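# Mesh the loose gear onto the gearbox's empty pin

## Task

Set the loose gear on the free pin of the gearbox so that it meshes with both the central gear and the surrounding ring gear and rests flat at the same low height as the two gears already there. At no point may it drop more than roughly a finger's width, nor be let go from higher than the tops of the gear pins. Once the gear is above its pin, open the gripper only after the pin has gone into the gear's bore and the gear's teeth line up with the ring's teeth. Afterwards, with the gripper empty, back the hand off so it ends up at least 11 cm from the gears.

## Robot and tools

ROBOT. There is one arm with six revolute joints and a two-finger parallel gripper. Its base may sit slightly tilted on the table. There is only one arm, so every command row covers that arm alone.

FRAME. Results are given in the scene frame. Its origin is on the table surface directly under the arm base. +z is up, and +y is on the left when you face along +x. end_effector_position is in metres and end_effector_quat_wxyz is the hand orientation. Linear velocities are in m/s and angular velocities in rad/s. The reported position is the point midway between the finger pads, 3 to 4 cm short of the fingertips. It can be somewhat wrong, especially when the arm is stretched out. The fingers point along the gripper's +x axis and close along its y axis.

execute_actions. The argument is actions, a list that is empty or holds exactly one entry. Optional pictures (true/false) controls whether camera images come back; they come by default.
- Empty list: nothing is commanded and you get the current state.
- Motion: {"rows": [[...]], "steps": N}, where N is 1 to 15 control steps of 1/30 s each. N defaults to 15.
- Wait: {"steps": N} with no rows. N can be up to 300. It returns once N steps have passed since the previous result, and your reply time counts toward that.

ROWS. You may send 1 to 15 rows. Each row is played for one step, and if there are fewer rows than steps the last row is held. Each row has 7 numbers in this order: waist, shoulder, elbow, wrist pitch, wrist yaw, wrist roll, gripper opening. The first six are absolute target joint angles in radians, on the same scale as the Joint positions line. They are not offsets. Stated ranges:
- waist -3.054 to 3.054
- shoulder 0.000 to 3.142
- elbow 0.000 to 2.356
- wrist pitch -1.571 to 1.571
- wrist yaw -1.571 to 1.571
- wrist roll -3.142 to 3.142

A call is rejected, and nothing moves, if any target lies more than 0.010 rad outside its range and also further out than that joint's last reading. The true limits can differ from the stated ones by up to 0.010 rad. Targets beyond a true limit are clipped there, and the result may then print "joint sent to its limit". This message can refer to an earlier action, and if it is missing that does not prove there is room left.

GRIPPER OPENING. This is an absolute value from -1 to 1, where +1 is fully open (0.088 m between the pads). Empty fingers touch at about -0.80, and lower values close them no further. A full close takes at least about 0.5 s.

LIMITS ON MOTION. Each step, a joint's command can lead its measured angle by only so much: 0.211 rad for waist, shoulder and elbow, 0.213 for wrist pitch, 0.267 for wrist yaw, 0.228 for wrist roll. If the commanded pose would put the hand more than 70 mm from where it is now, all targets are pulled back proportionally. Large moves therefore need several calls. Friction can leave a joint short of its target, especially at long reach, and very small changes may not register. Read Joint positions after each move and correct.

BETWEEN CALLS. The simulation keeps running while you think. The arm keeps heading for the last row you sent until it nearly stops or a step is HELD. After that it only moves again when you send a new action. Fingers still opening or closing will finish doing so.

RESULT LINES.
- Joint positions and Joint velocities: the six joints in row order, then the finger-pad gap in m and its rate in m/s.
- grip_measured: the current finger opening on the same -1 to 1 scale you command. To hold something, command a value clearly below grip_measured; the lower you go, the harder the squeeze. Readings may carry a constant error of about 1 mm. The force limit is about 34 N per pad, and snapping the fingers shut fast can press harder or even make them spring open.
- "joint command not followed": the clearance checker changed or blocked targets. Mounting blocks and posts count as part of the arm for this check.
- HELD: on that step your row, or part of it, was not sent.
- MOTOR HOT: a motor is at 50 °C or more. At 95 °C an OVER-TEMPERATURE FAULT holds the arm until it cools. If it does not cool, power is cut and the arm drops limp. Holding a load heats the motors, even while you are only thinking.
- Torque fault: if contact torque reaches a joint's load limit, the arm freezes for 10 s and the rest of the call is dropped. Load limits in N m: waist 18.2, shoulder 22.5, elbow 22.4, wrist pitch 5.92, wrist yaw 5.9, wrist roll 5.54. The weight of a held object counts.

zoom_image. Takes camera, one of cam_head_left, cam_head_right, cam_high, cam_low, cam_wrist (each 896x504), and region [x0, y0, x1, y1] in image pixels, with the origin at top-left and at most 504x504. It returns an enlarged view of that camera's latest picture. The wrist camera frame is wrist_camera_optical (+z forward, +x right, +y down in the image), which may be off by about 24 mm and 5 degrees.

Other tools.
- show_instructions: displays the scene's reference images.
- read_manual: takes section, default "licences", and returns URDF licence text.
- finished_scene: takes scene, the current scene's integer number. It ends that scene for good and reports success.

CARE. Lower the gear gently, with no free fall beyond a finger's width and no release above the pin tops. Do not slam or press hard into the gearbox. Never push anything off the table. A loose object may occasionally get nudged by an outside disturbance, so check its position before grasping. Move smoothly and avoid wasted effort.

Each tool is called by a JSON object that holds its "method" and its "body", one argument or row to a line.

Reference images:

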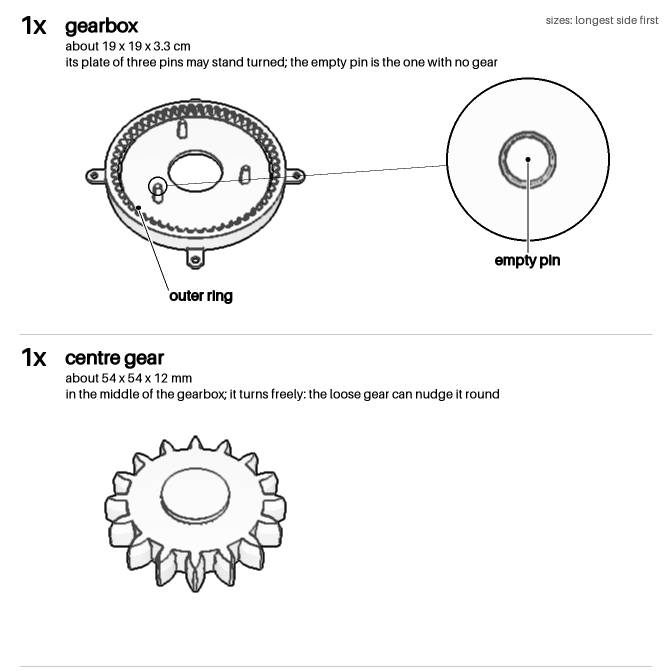

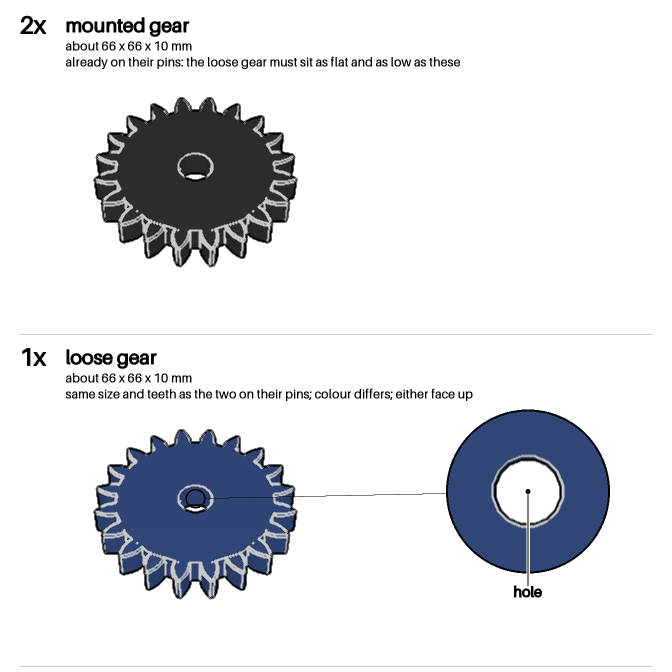

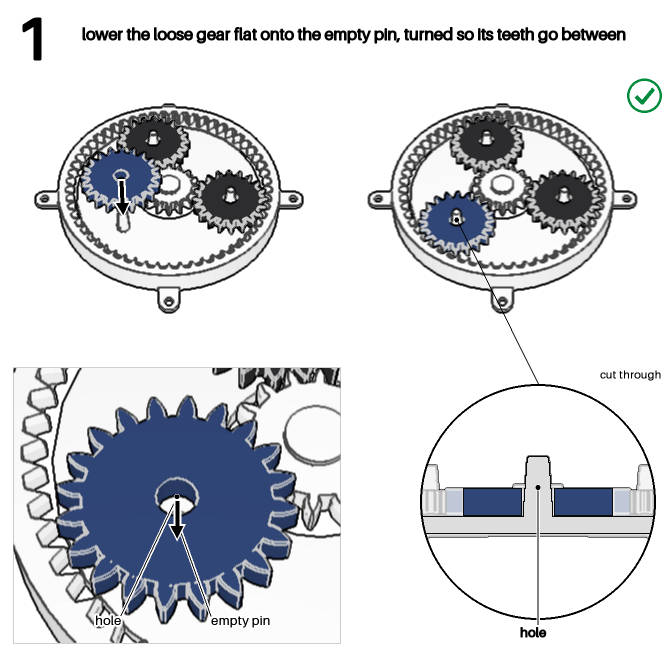

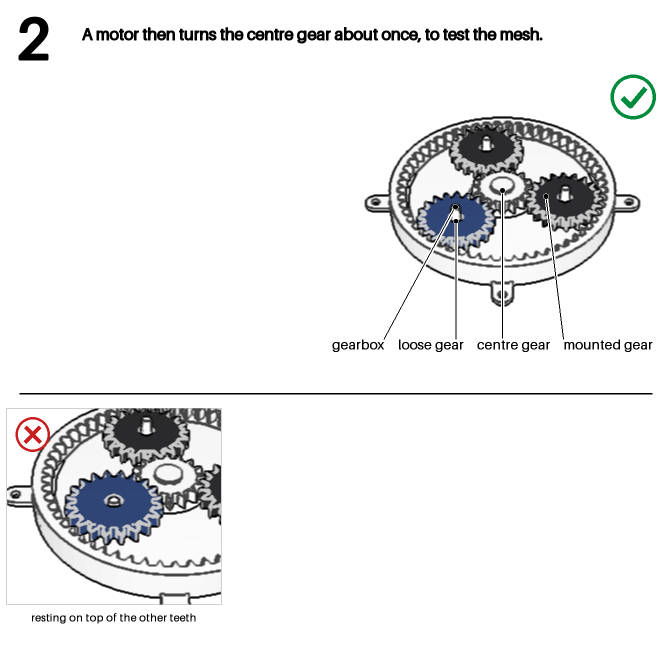

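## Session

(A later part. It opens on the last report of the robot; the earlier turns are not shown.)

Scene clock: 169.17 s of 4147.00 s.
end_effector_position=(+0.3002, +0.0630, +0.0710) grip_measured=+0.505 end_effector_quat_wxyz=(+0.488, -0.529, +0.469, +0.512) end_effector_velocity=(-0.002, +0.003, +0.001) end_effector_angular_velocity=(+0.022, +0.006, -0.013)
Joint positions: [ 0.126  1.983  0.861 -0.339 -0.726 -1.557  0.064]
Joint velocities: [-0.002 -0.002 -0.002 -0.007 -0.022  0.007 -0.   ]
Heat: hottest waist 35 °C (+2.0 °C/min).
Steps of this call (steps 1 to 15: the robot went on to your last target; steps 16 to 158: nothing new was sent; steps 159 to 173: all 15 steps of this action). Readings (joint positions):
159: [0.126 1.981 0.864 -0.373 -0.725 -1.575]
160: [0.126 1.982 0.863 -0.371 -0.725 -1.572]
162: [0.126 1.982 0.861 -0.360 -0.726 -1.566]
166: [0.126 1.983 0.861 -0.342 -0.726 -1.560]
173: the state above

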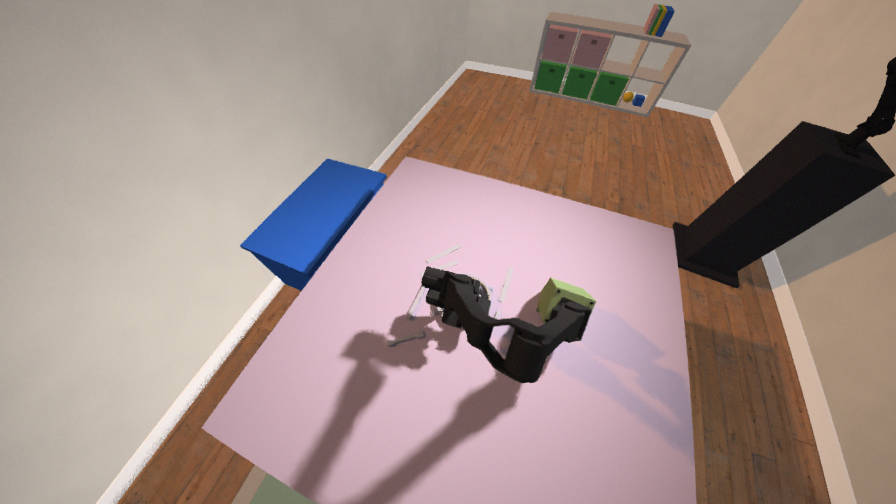

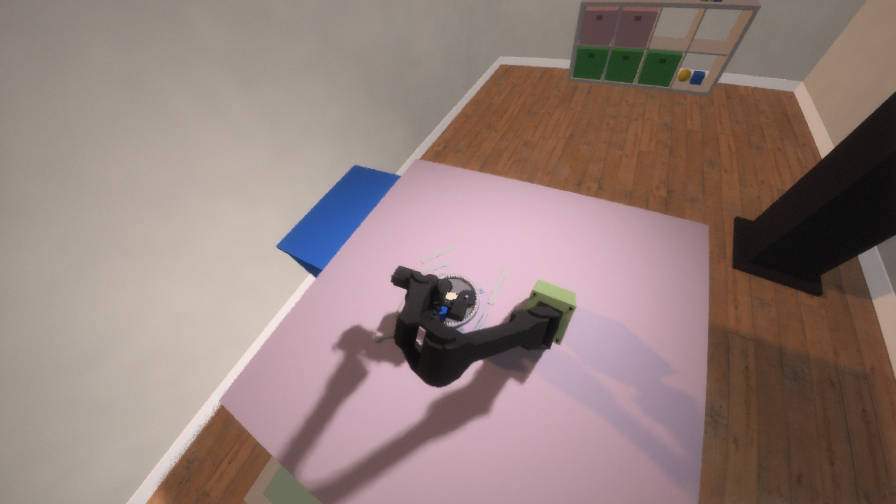

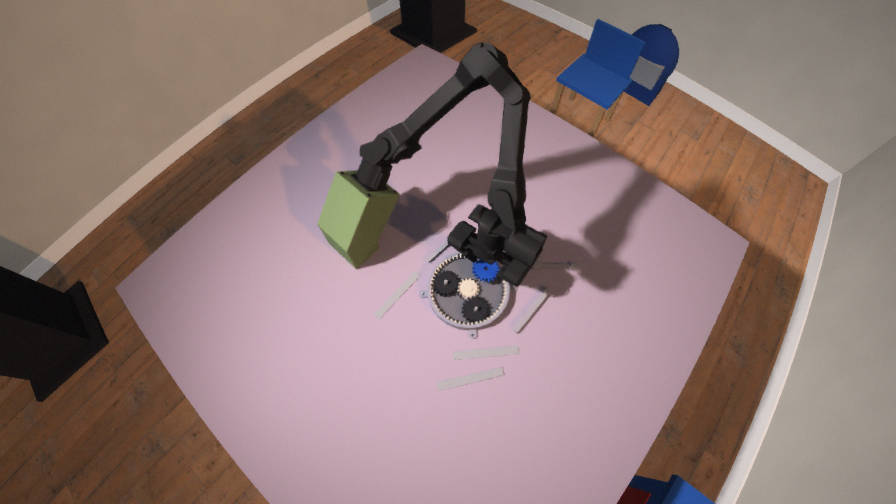

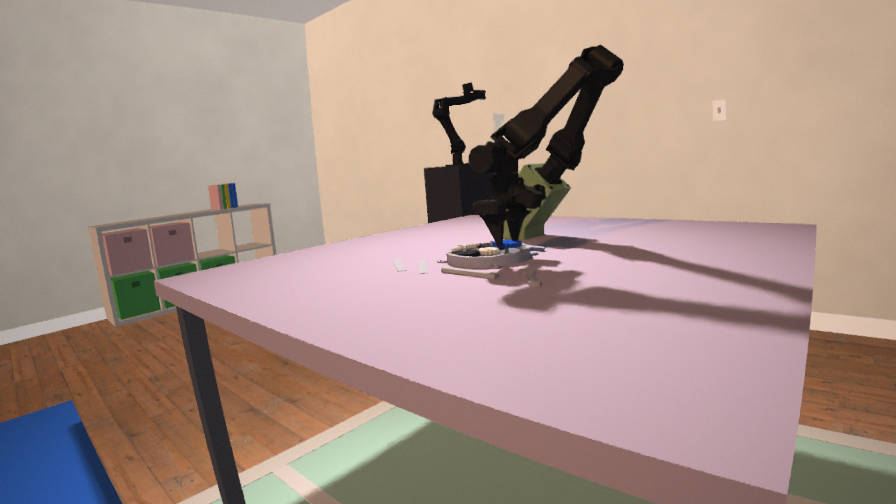

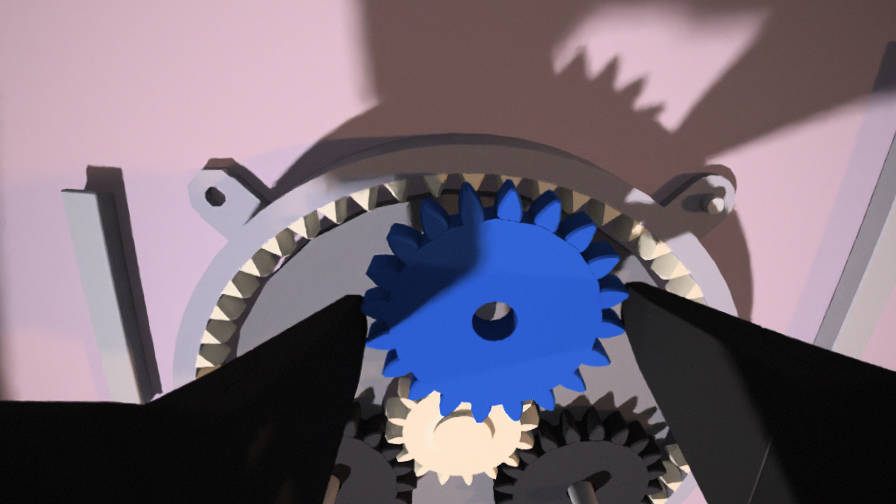

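{"method": "execute_actions", "body": {
  "actions": [
    {"rows":[[0.12,1.97,0.862,-0.37,-0.727,-1.57,0.2],[0.112,1.955,0.862,-0.40,-0.727,-1.585,0.2],[0.103,1.94,0.862,-0.425,-0.727,-1.60,0.2]]}
  ]
}}

{"method": "zoom_image", "body": {
  "camera": "cam_wrist",
  "region": [300,150,700,500]
}}

{"method": "zoom_image", "body": {
  "camera": "cam_low",
  "region": [430,200,570,290]
}}

Scene clock: 174.30 s of 4147.00 s.
end_effector_position=(+0.2904, +0.0636, +0.0795) grip_measured=+0.505 end_effector_quat_wxyz=(+0.484, -0.518, +0.480, +0.516) end_effector_velocity=(-0.003, +0.000, +0.003) end_effector_angular_velocity=(+0.007, +0.008, -0.009)
Joint positions: [ 0.11   1.955  0.86  -0.421 -0.728 -1.594  0.064]
Joint velocities: [-0.007 -0.007 -0.002 -0.022 -0.007 -0.007 -0.   ]
Heat: hottest waist 35 °C (+2.0 °C/min).
Steps of this call (steps 1 to 15: the robot went on to your last target; steps 16 to 139: nothing new was sent; steps 140 to 154: all 15 steps of this action). Readings (joint positions):
140: [0.126 1.984 0.861 -0.337 -0.726 -1.556]
141: [0.126 1.984 0.862 -0.345 -0.728 -1.558]
143: [0.123 1.979 0.861 -0.384 -0.728 -1.573]
147: [0.114 1.964 0.860 -0.408 -0.728 -1.588]
154: the state above

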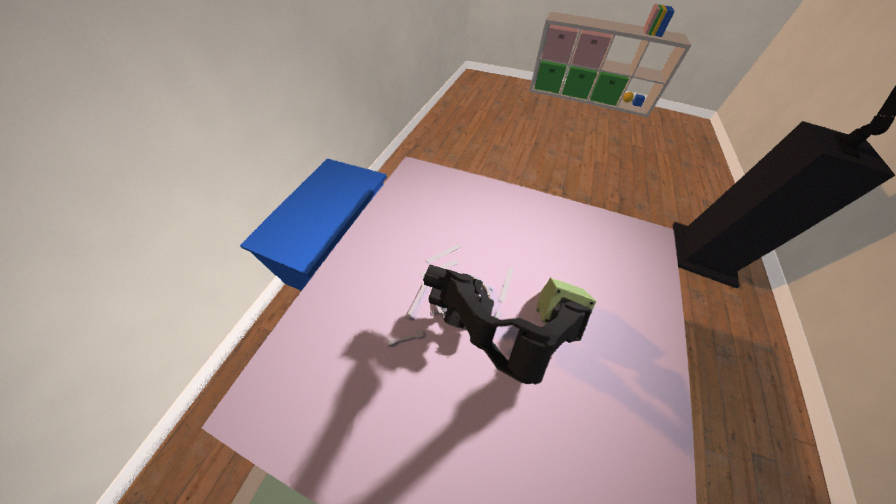

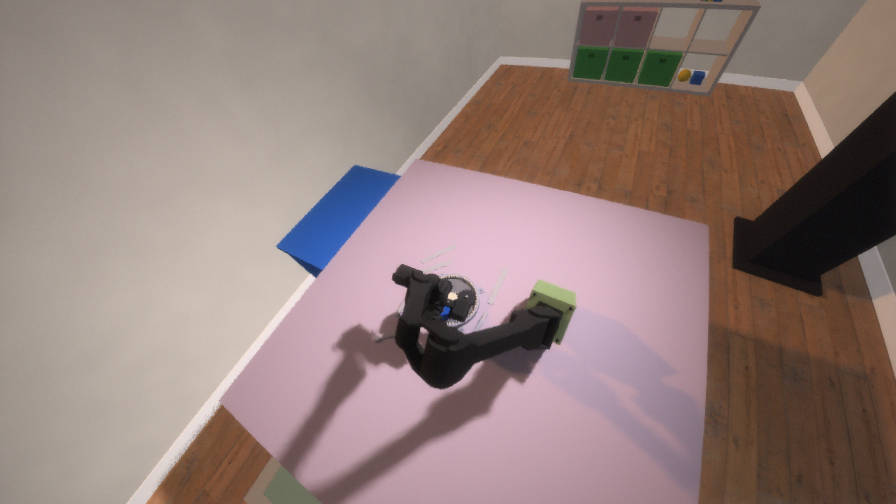

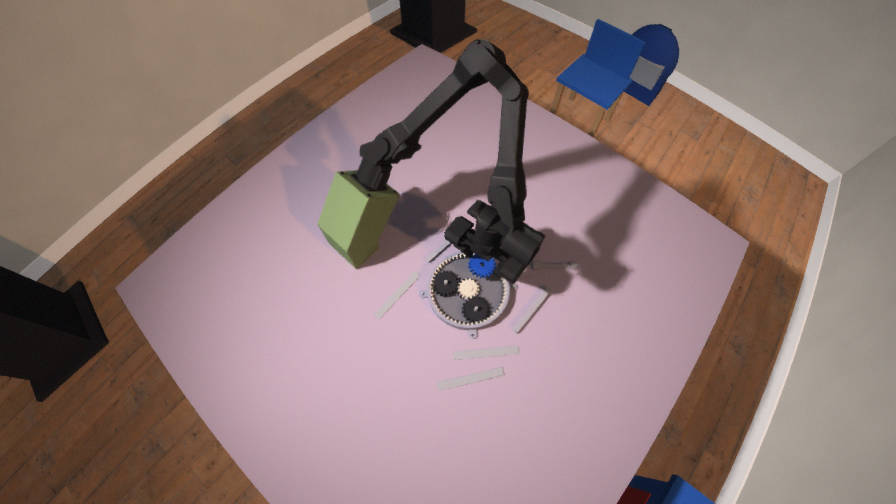

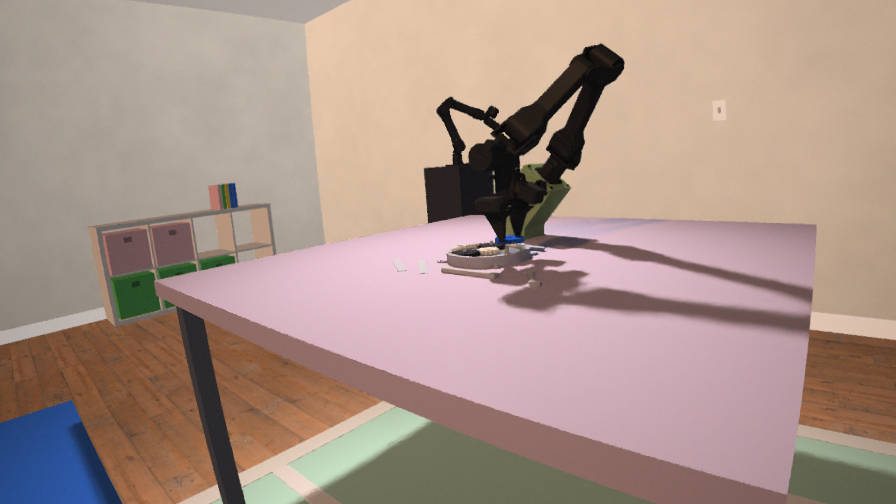

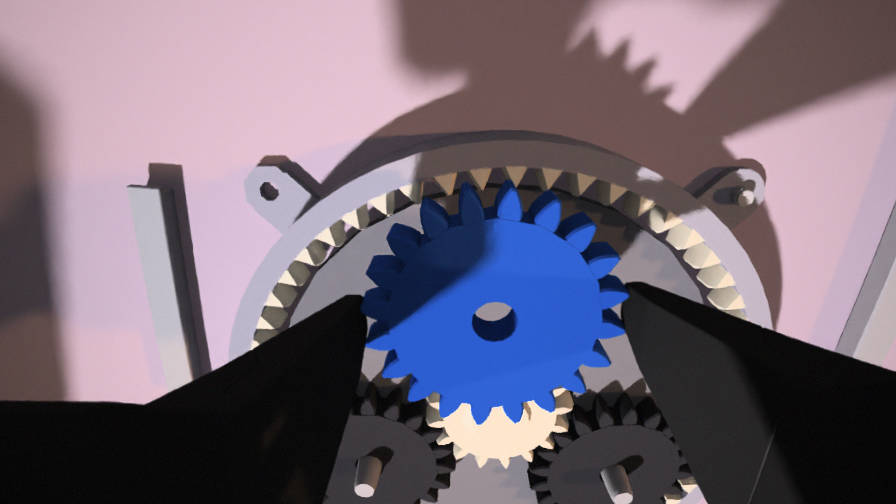

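Region (300, 150, 700, 500) of cam_wrist's 896x504 image, scaled by 1.260, with more detail than that image has; it fills the top 441 rows of this view, and the rest is white.

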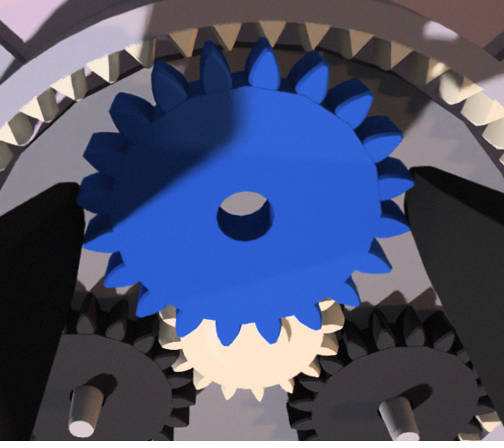

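Region (430, 200, 570, 290) of cam_low's 896x504 image, scaled by 3.600, with more detail than that image has; it fills the top 324 rows of this view, and the rest is white.

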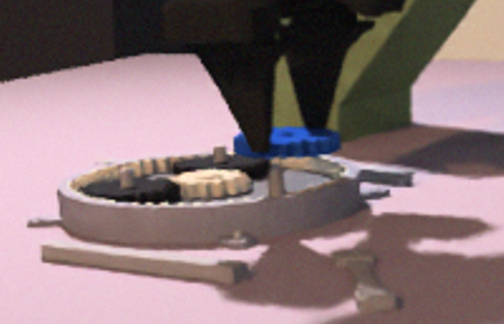

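{"method": "execute_actions", "body": {
  "actions": [
    {"rows":[[0.11,1.96,0.88,-0.42,-0.727,-1.595,0.2],[0.113,1.965,0.89,-0.42,-0.727,-1.59,0.2],[0.117,1.975,0.90,-0.418,-0.727,-1.59,0.2],[0.121,1.985,0.90,-0.416,-0.727,-1.585,0.2],[0.125,1.996,0.90,-0.414,-0.727,-1.58,0.2]]}
  ]
}}

{"method": "zoom_image", "body": {
  "camera": "cam_wrist",
  "region": [400,230,600,430]
}}

Scene clock: 191.80 s of 4147.00 s.
end_effector_position=(+0.2977, +0.0652, +0.0744) grip_measured=+0.505 end_effector_quat_wxyz=(+0.481, -0.519, +0.479, +0.519) end_effector_velocity=(+0.001, +0.001, +0.001) end_effector_angular_velocity=(+0.007, +0.001, +0.004)
Joint positions: [ 0.124  1.985  0.891 -0.416 -0.728 -1.585  0.064]
Joint velocities: [-0.002  0.002  0.007 -0.007 -0.007 -0.007  0.   ]
Heat: hottest waist 36 °C (+3.0 °C/min).
Steps of this call (steps 1 to 15: the robot went on to your last target; steps 16 to 510: nothing new was sent; steps 511 to 525: all 15 steps of this action). Readings (joint positions):
511: [0.108 1.952 0.861 -0.424 -0.728 -1.596]
512: [0.108 1.952 0.863 -0.424 -0.728 -1.596]
514: [0.110 1.955 0.873 -0.423 -0.728 -1.596]
518: [0.120 1.973 0.889 -0.416 -0.728 -1.589]
525: the state above

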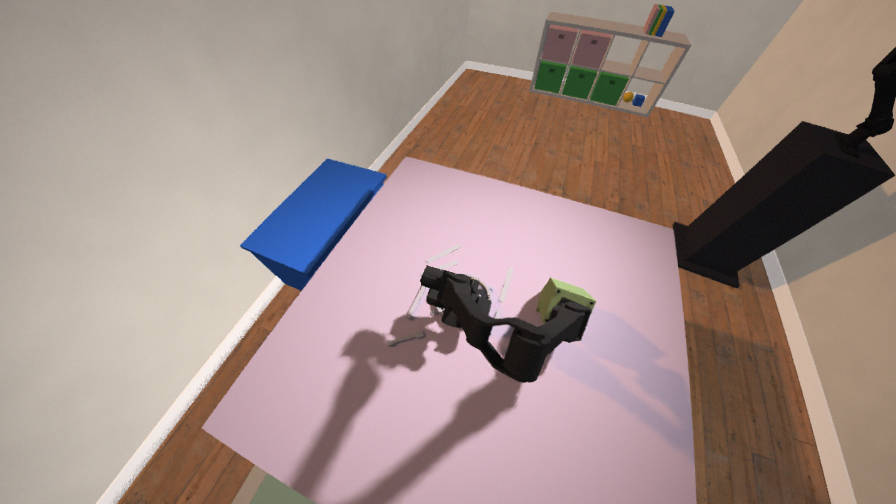

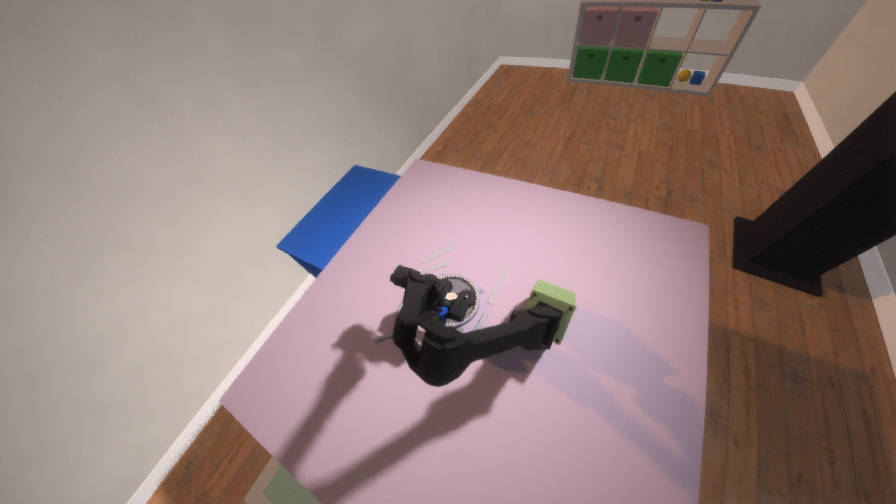

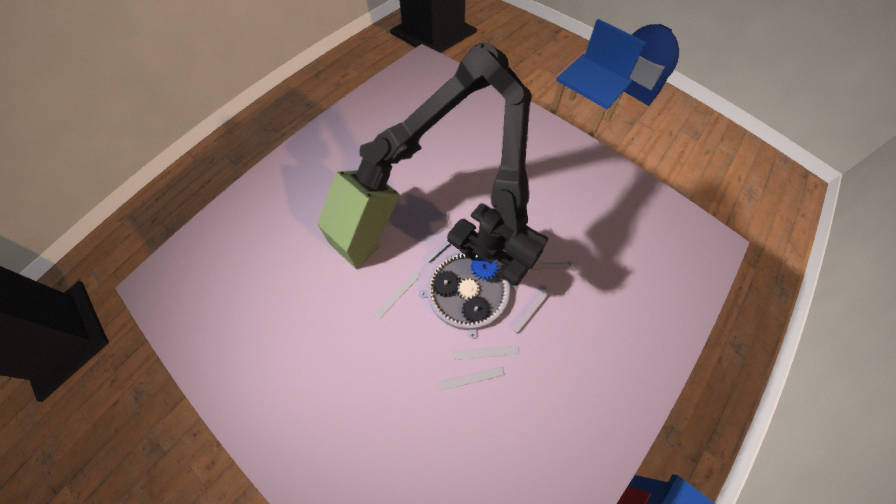

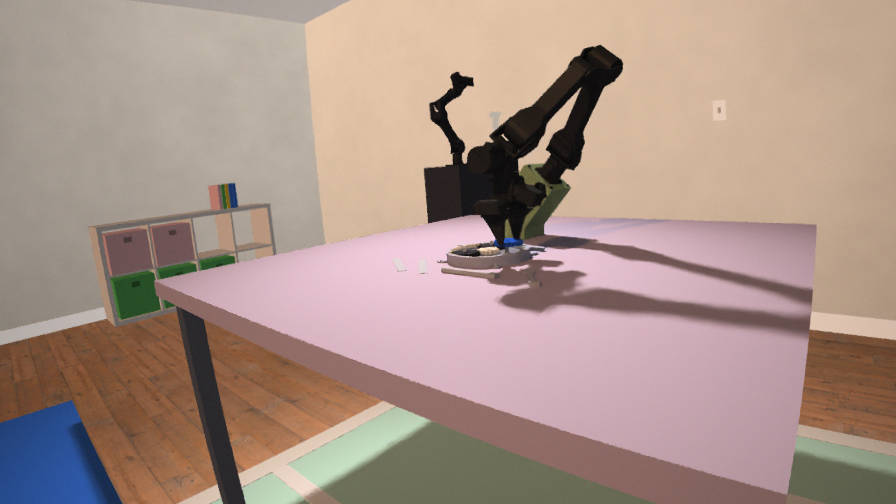

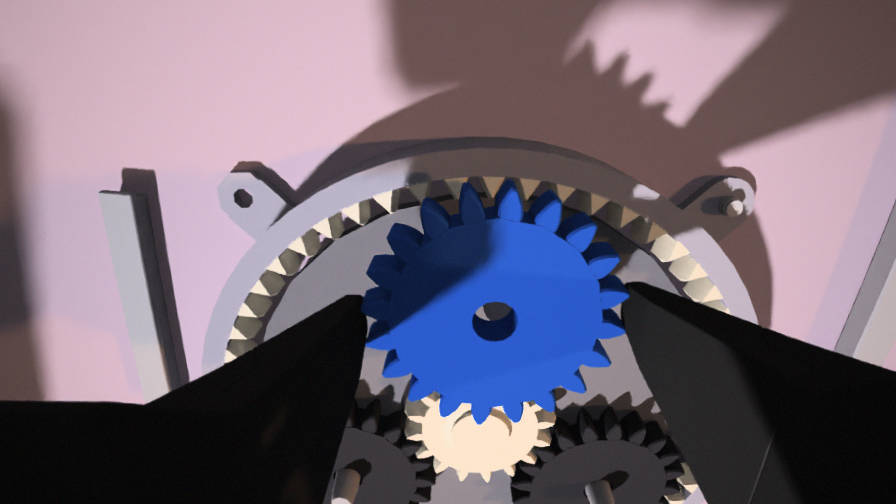

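Region (400, 230, 600, 430) of cam_wrist's 896x504 image, scaled by 2.520, with more detail than that image has.

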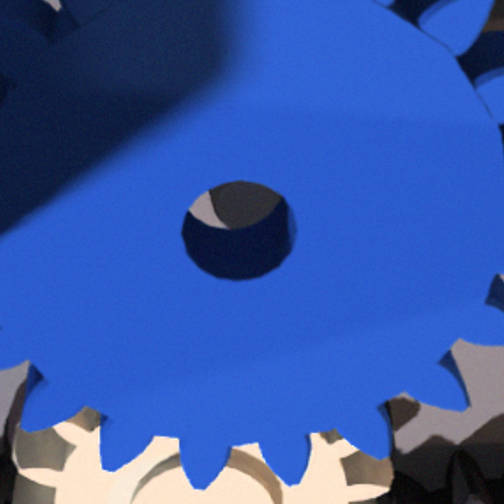

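{"method": "execute_actions", "body": {
  "actions": [
    {"rows":[[0.125,2.0,0.90,-0.41,-0.727,-1.58,0.2],[0.125,2.003,0.90,-0.405,-0.727,-1.58,0.2],[0.128,2.006,0.90,-0.40,-0.727,-1.575,0.2],[0.132,2.009,0.90,-0.397,-0.727,-1.572,0.2],[0.136,2.012,0.90,-0.393,-0.727,-1.57,0.2]]}
  ]
}}

{"method": "zoom_image", "body": {
  "camera": "cam_wrist",
  "region": [400,230,600,430]
}}

Scene clock: 199.60 s of 4147.00 s.
end_effector_position=(+0.2997, +0.0644, +0.0713) grip_measured=+0.505 end_effector_quat_wxyz=(+0.482, -0.520, +0.479, +0.518) end_effector_velocity=(+0.000, +0.001, +0.001) end_effector_angular_velocity=(+0.007, +0.001, +0.004)
Joint positions: [ 0.129  1.997  0.893 -0.397 -0.727 -1.575  0.064]
Joint velocities: [-0.002 -0.002  0.002 -0.007 -0.007 -0.007 -0.001]
Heat: hottest waist 36 °C (+3.0 °C/min).
Steps of this call (steps 1 to 15: the robot went on to your last target; steps 16 to 219: nothing new was sent; steps 220 to 234: all 15 steps of this action). Readings (joint positions):
220: [0.125 1.987 0.893 -0.415 -0.728 -1.584]
221: [0.125 1.988 0.893 -0.414 -0.728 -1.584]
223: [0.125 1.991 0.893 -0.408 -0.728 -1.582]
227: [0.129 1.996 0.893 -0.402 -0.727 -1.576]
234: the state above

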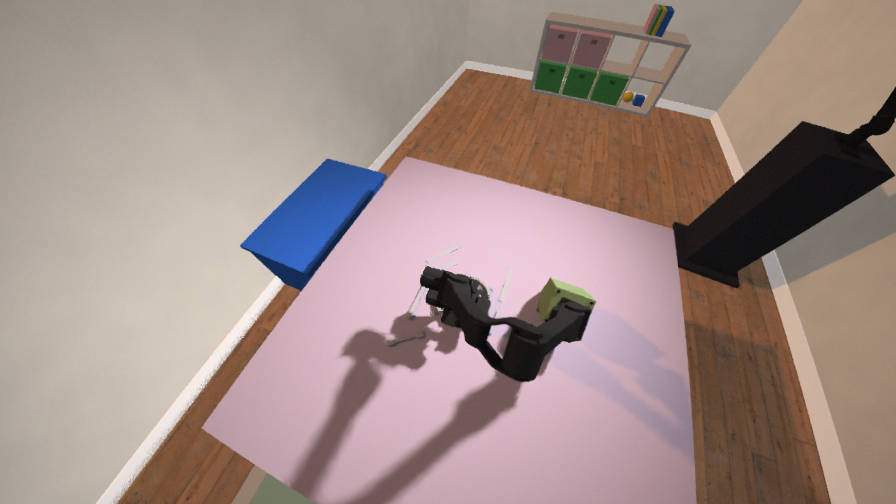

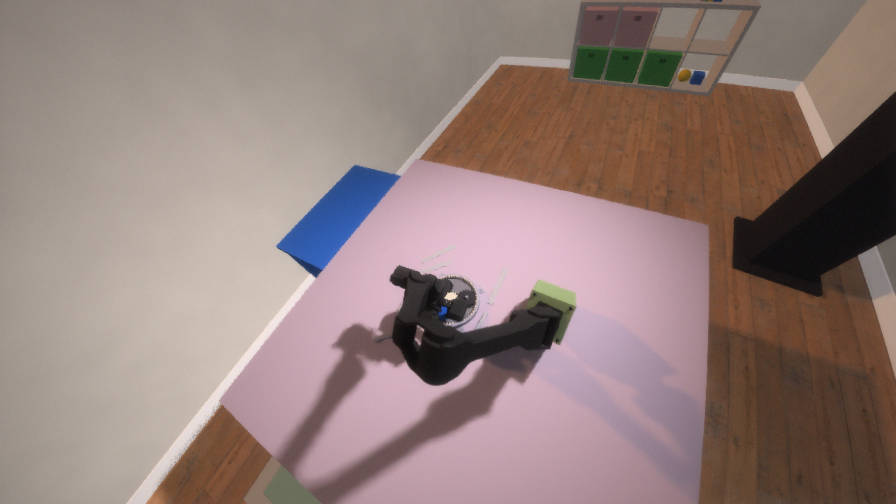

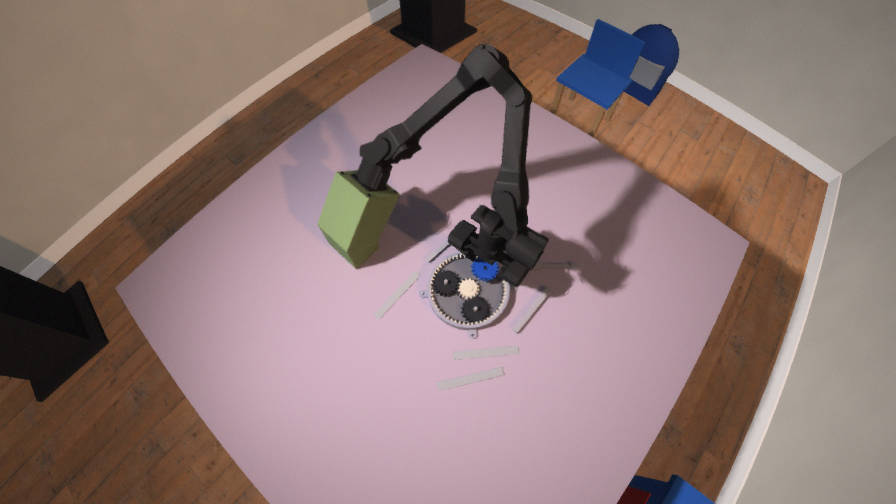

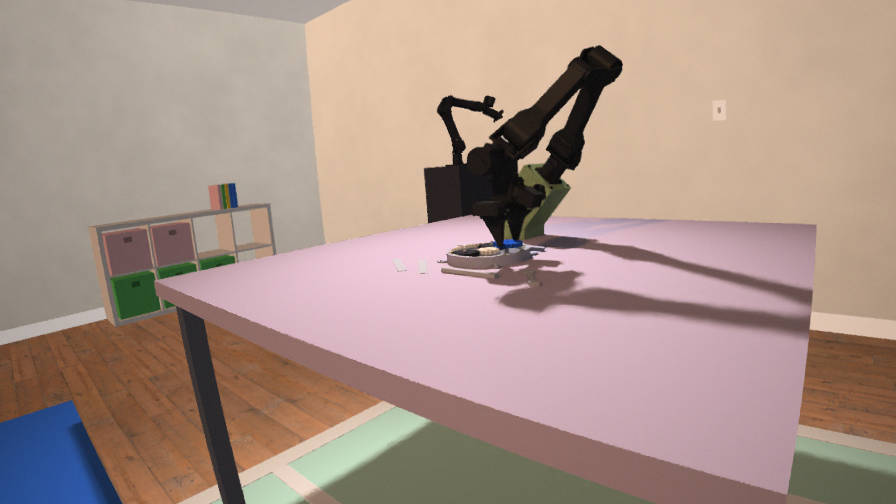

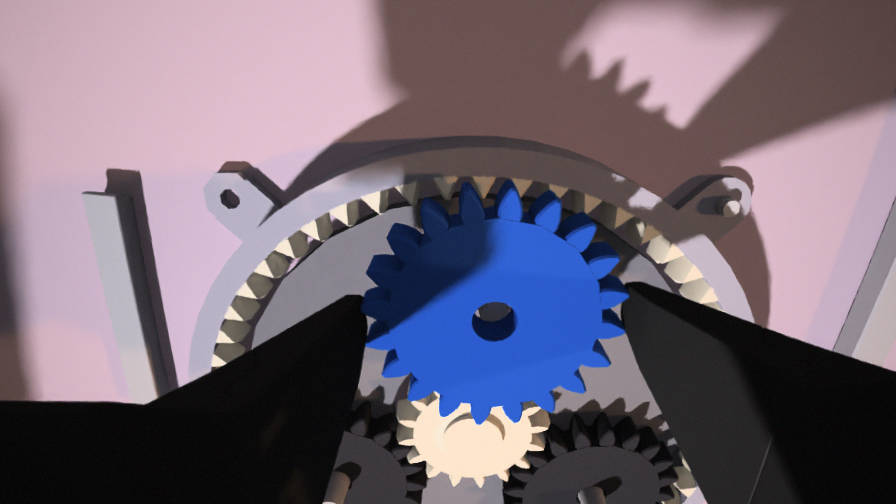

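Region (400, 230, 600, 430) of cam_wrist's 896x504 image, scaled by 2.520, with more detail than that image has.

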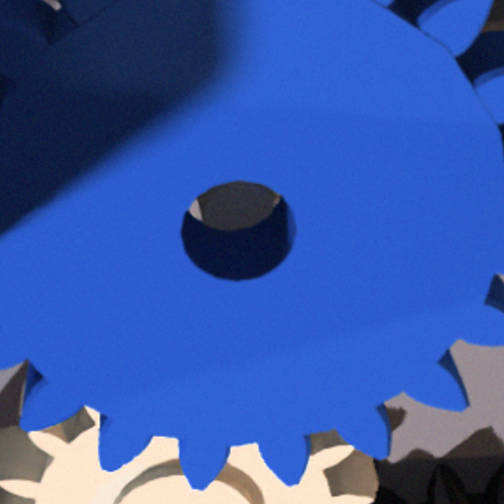

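{"method": "execute_actions", "body": {
  "actions": [
    {"rows":[[0.118,1.997,0.895,-0.40,-0.727,-1.58,0.2],[0.118,1.997,0.895,-0.40,-0.727,-1.58,0.2],[0.118,1.997,0.895,-0.40,-0.727,-1.58,0.2],[0.118,1.997,0.895,-0.40,-0.727,-1.58,0.2],[0.118,1.997,0.895,-0.40,-0.727,-1.58,0.2],[0.118,1.997,0.895,-0.40,-0.727,-1.58,0.2],[0.118,2.01,0.895,-0.40,-0.727,-1.58,0.2],[0.118,2.018,0.895,-0.40,-0.727,-1.58,0.2]]}
  ]
}}

{"method": "zoom_image", "body": {
  "camera": "cam_wrist",
  "region": [400,230,600,430]
}}

Scene clock: 206.27 s of 4147.00 s.
end_effector_position=(+0.3000, +0.0620, +0.0713) grip_measured=+0.505 end_effector_quat_wxyz=(+0.484, -0.517, +0.481, +0.516) end_effector_velocity=(+0.001, -0.001, +0.001) end_effector_angular_velocity=(+0.007, -0.006, +0.018)
Joint positions: [ 0.123  2.004  0.896 -0.399 -0.728 -1.576  0.064]
Joint velocities: [-0.007  0.002 -0.002  0.007 -0.007 -0.022 -0.001]
Heat: hottest waist 36 °C (+2.0 °C/min).
Steps of this call (steps 1 to 15: the robot went on to your last target; steps 16 to 185: nothing new was sent; steps 186 to 200: all 15 steps of this action). Readings (joint positions):
186: [0.130 1.998 0.896 -0.394 -0.725 -1.573]
187: [0.129 1.998 0.896 -0.394 -0.726 -1.573]
189: [0.128 1.998 0.896 -0.396 -0.726 -1.573]
193: [0.126 1.998 0.896 -0.398 -0.726 -1.575]
200: the state above

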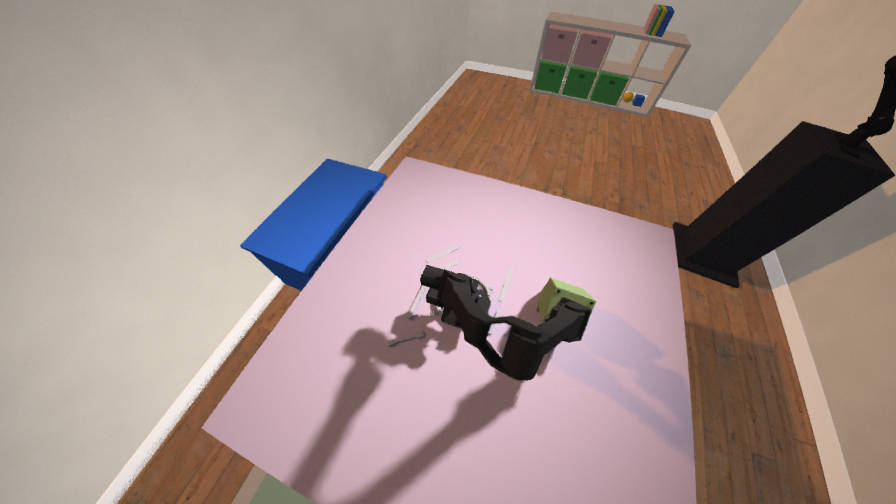

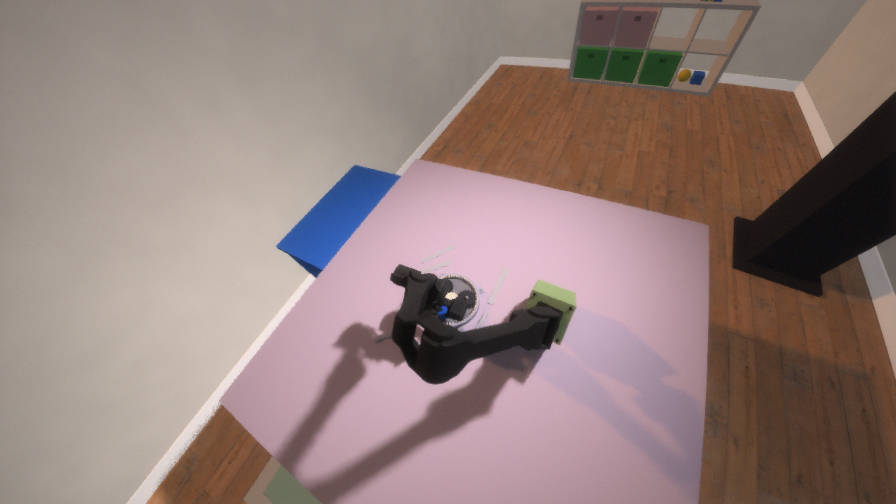

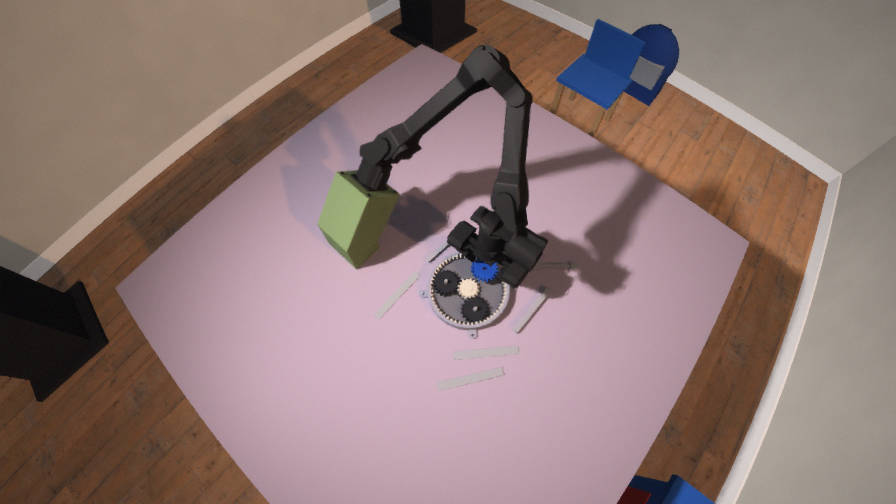

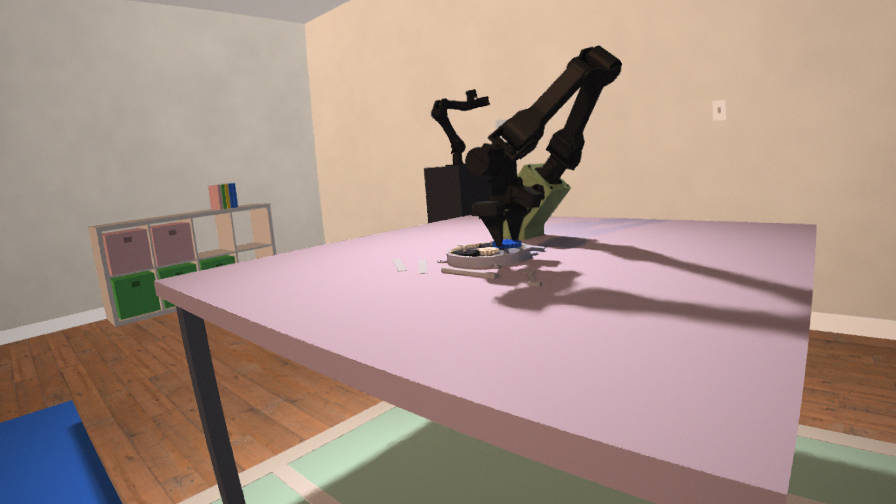

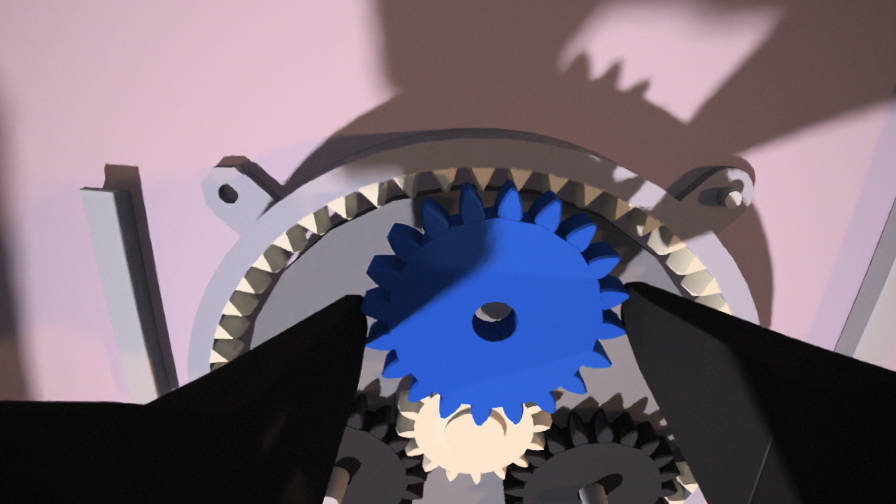

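Region (400, 230, 600, 430) of cam_wrist's 896x504 image, scaled by 2.520, with more detail than that image has.

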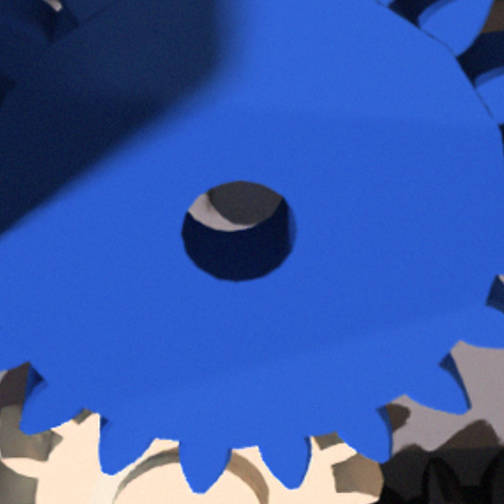

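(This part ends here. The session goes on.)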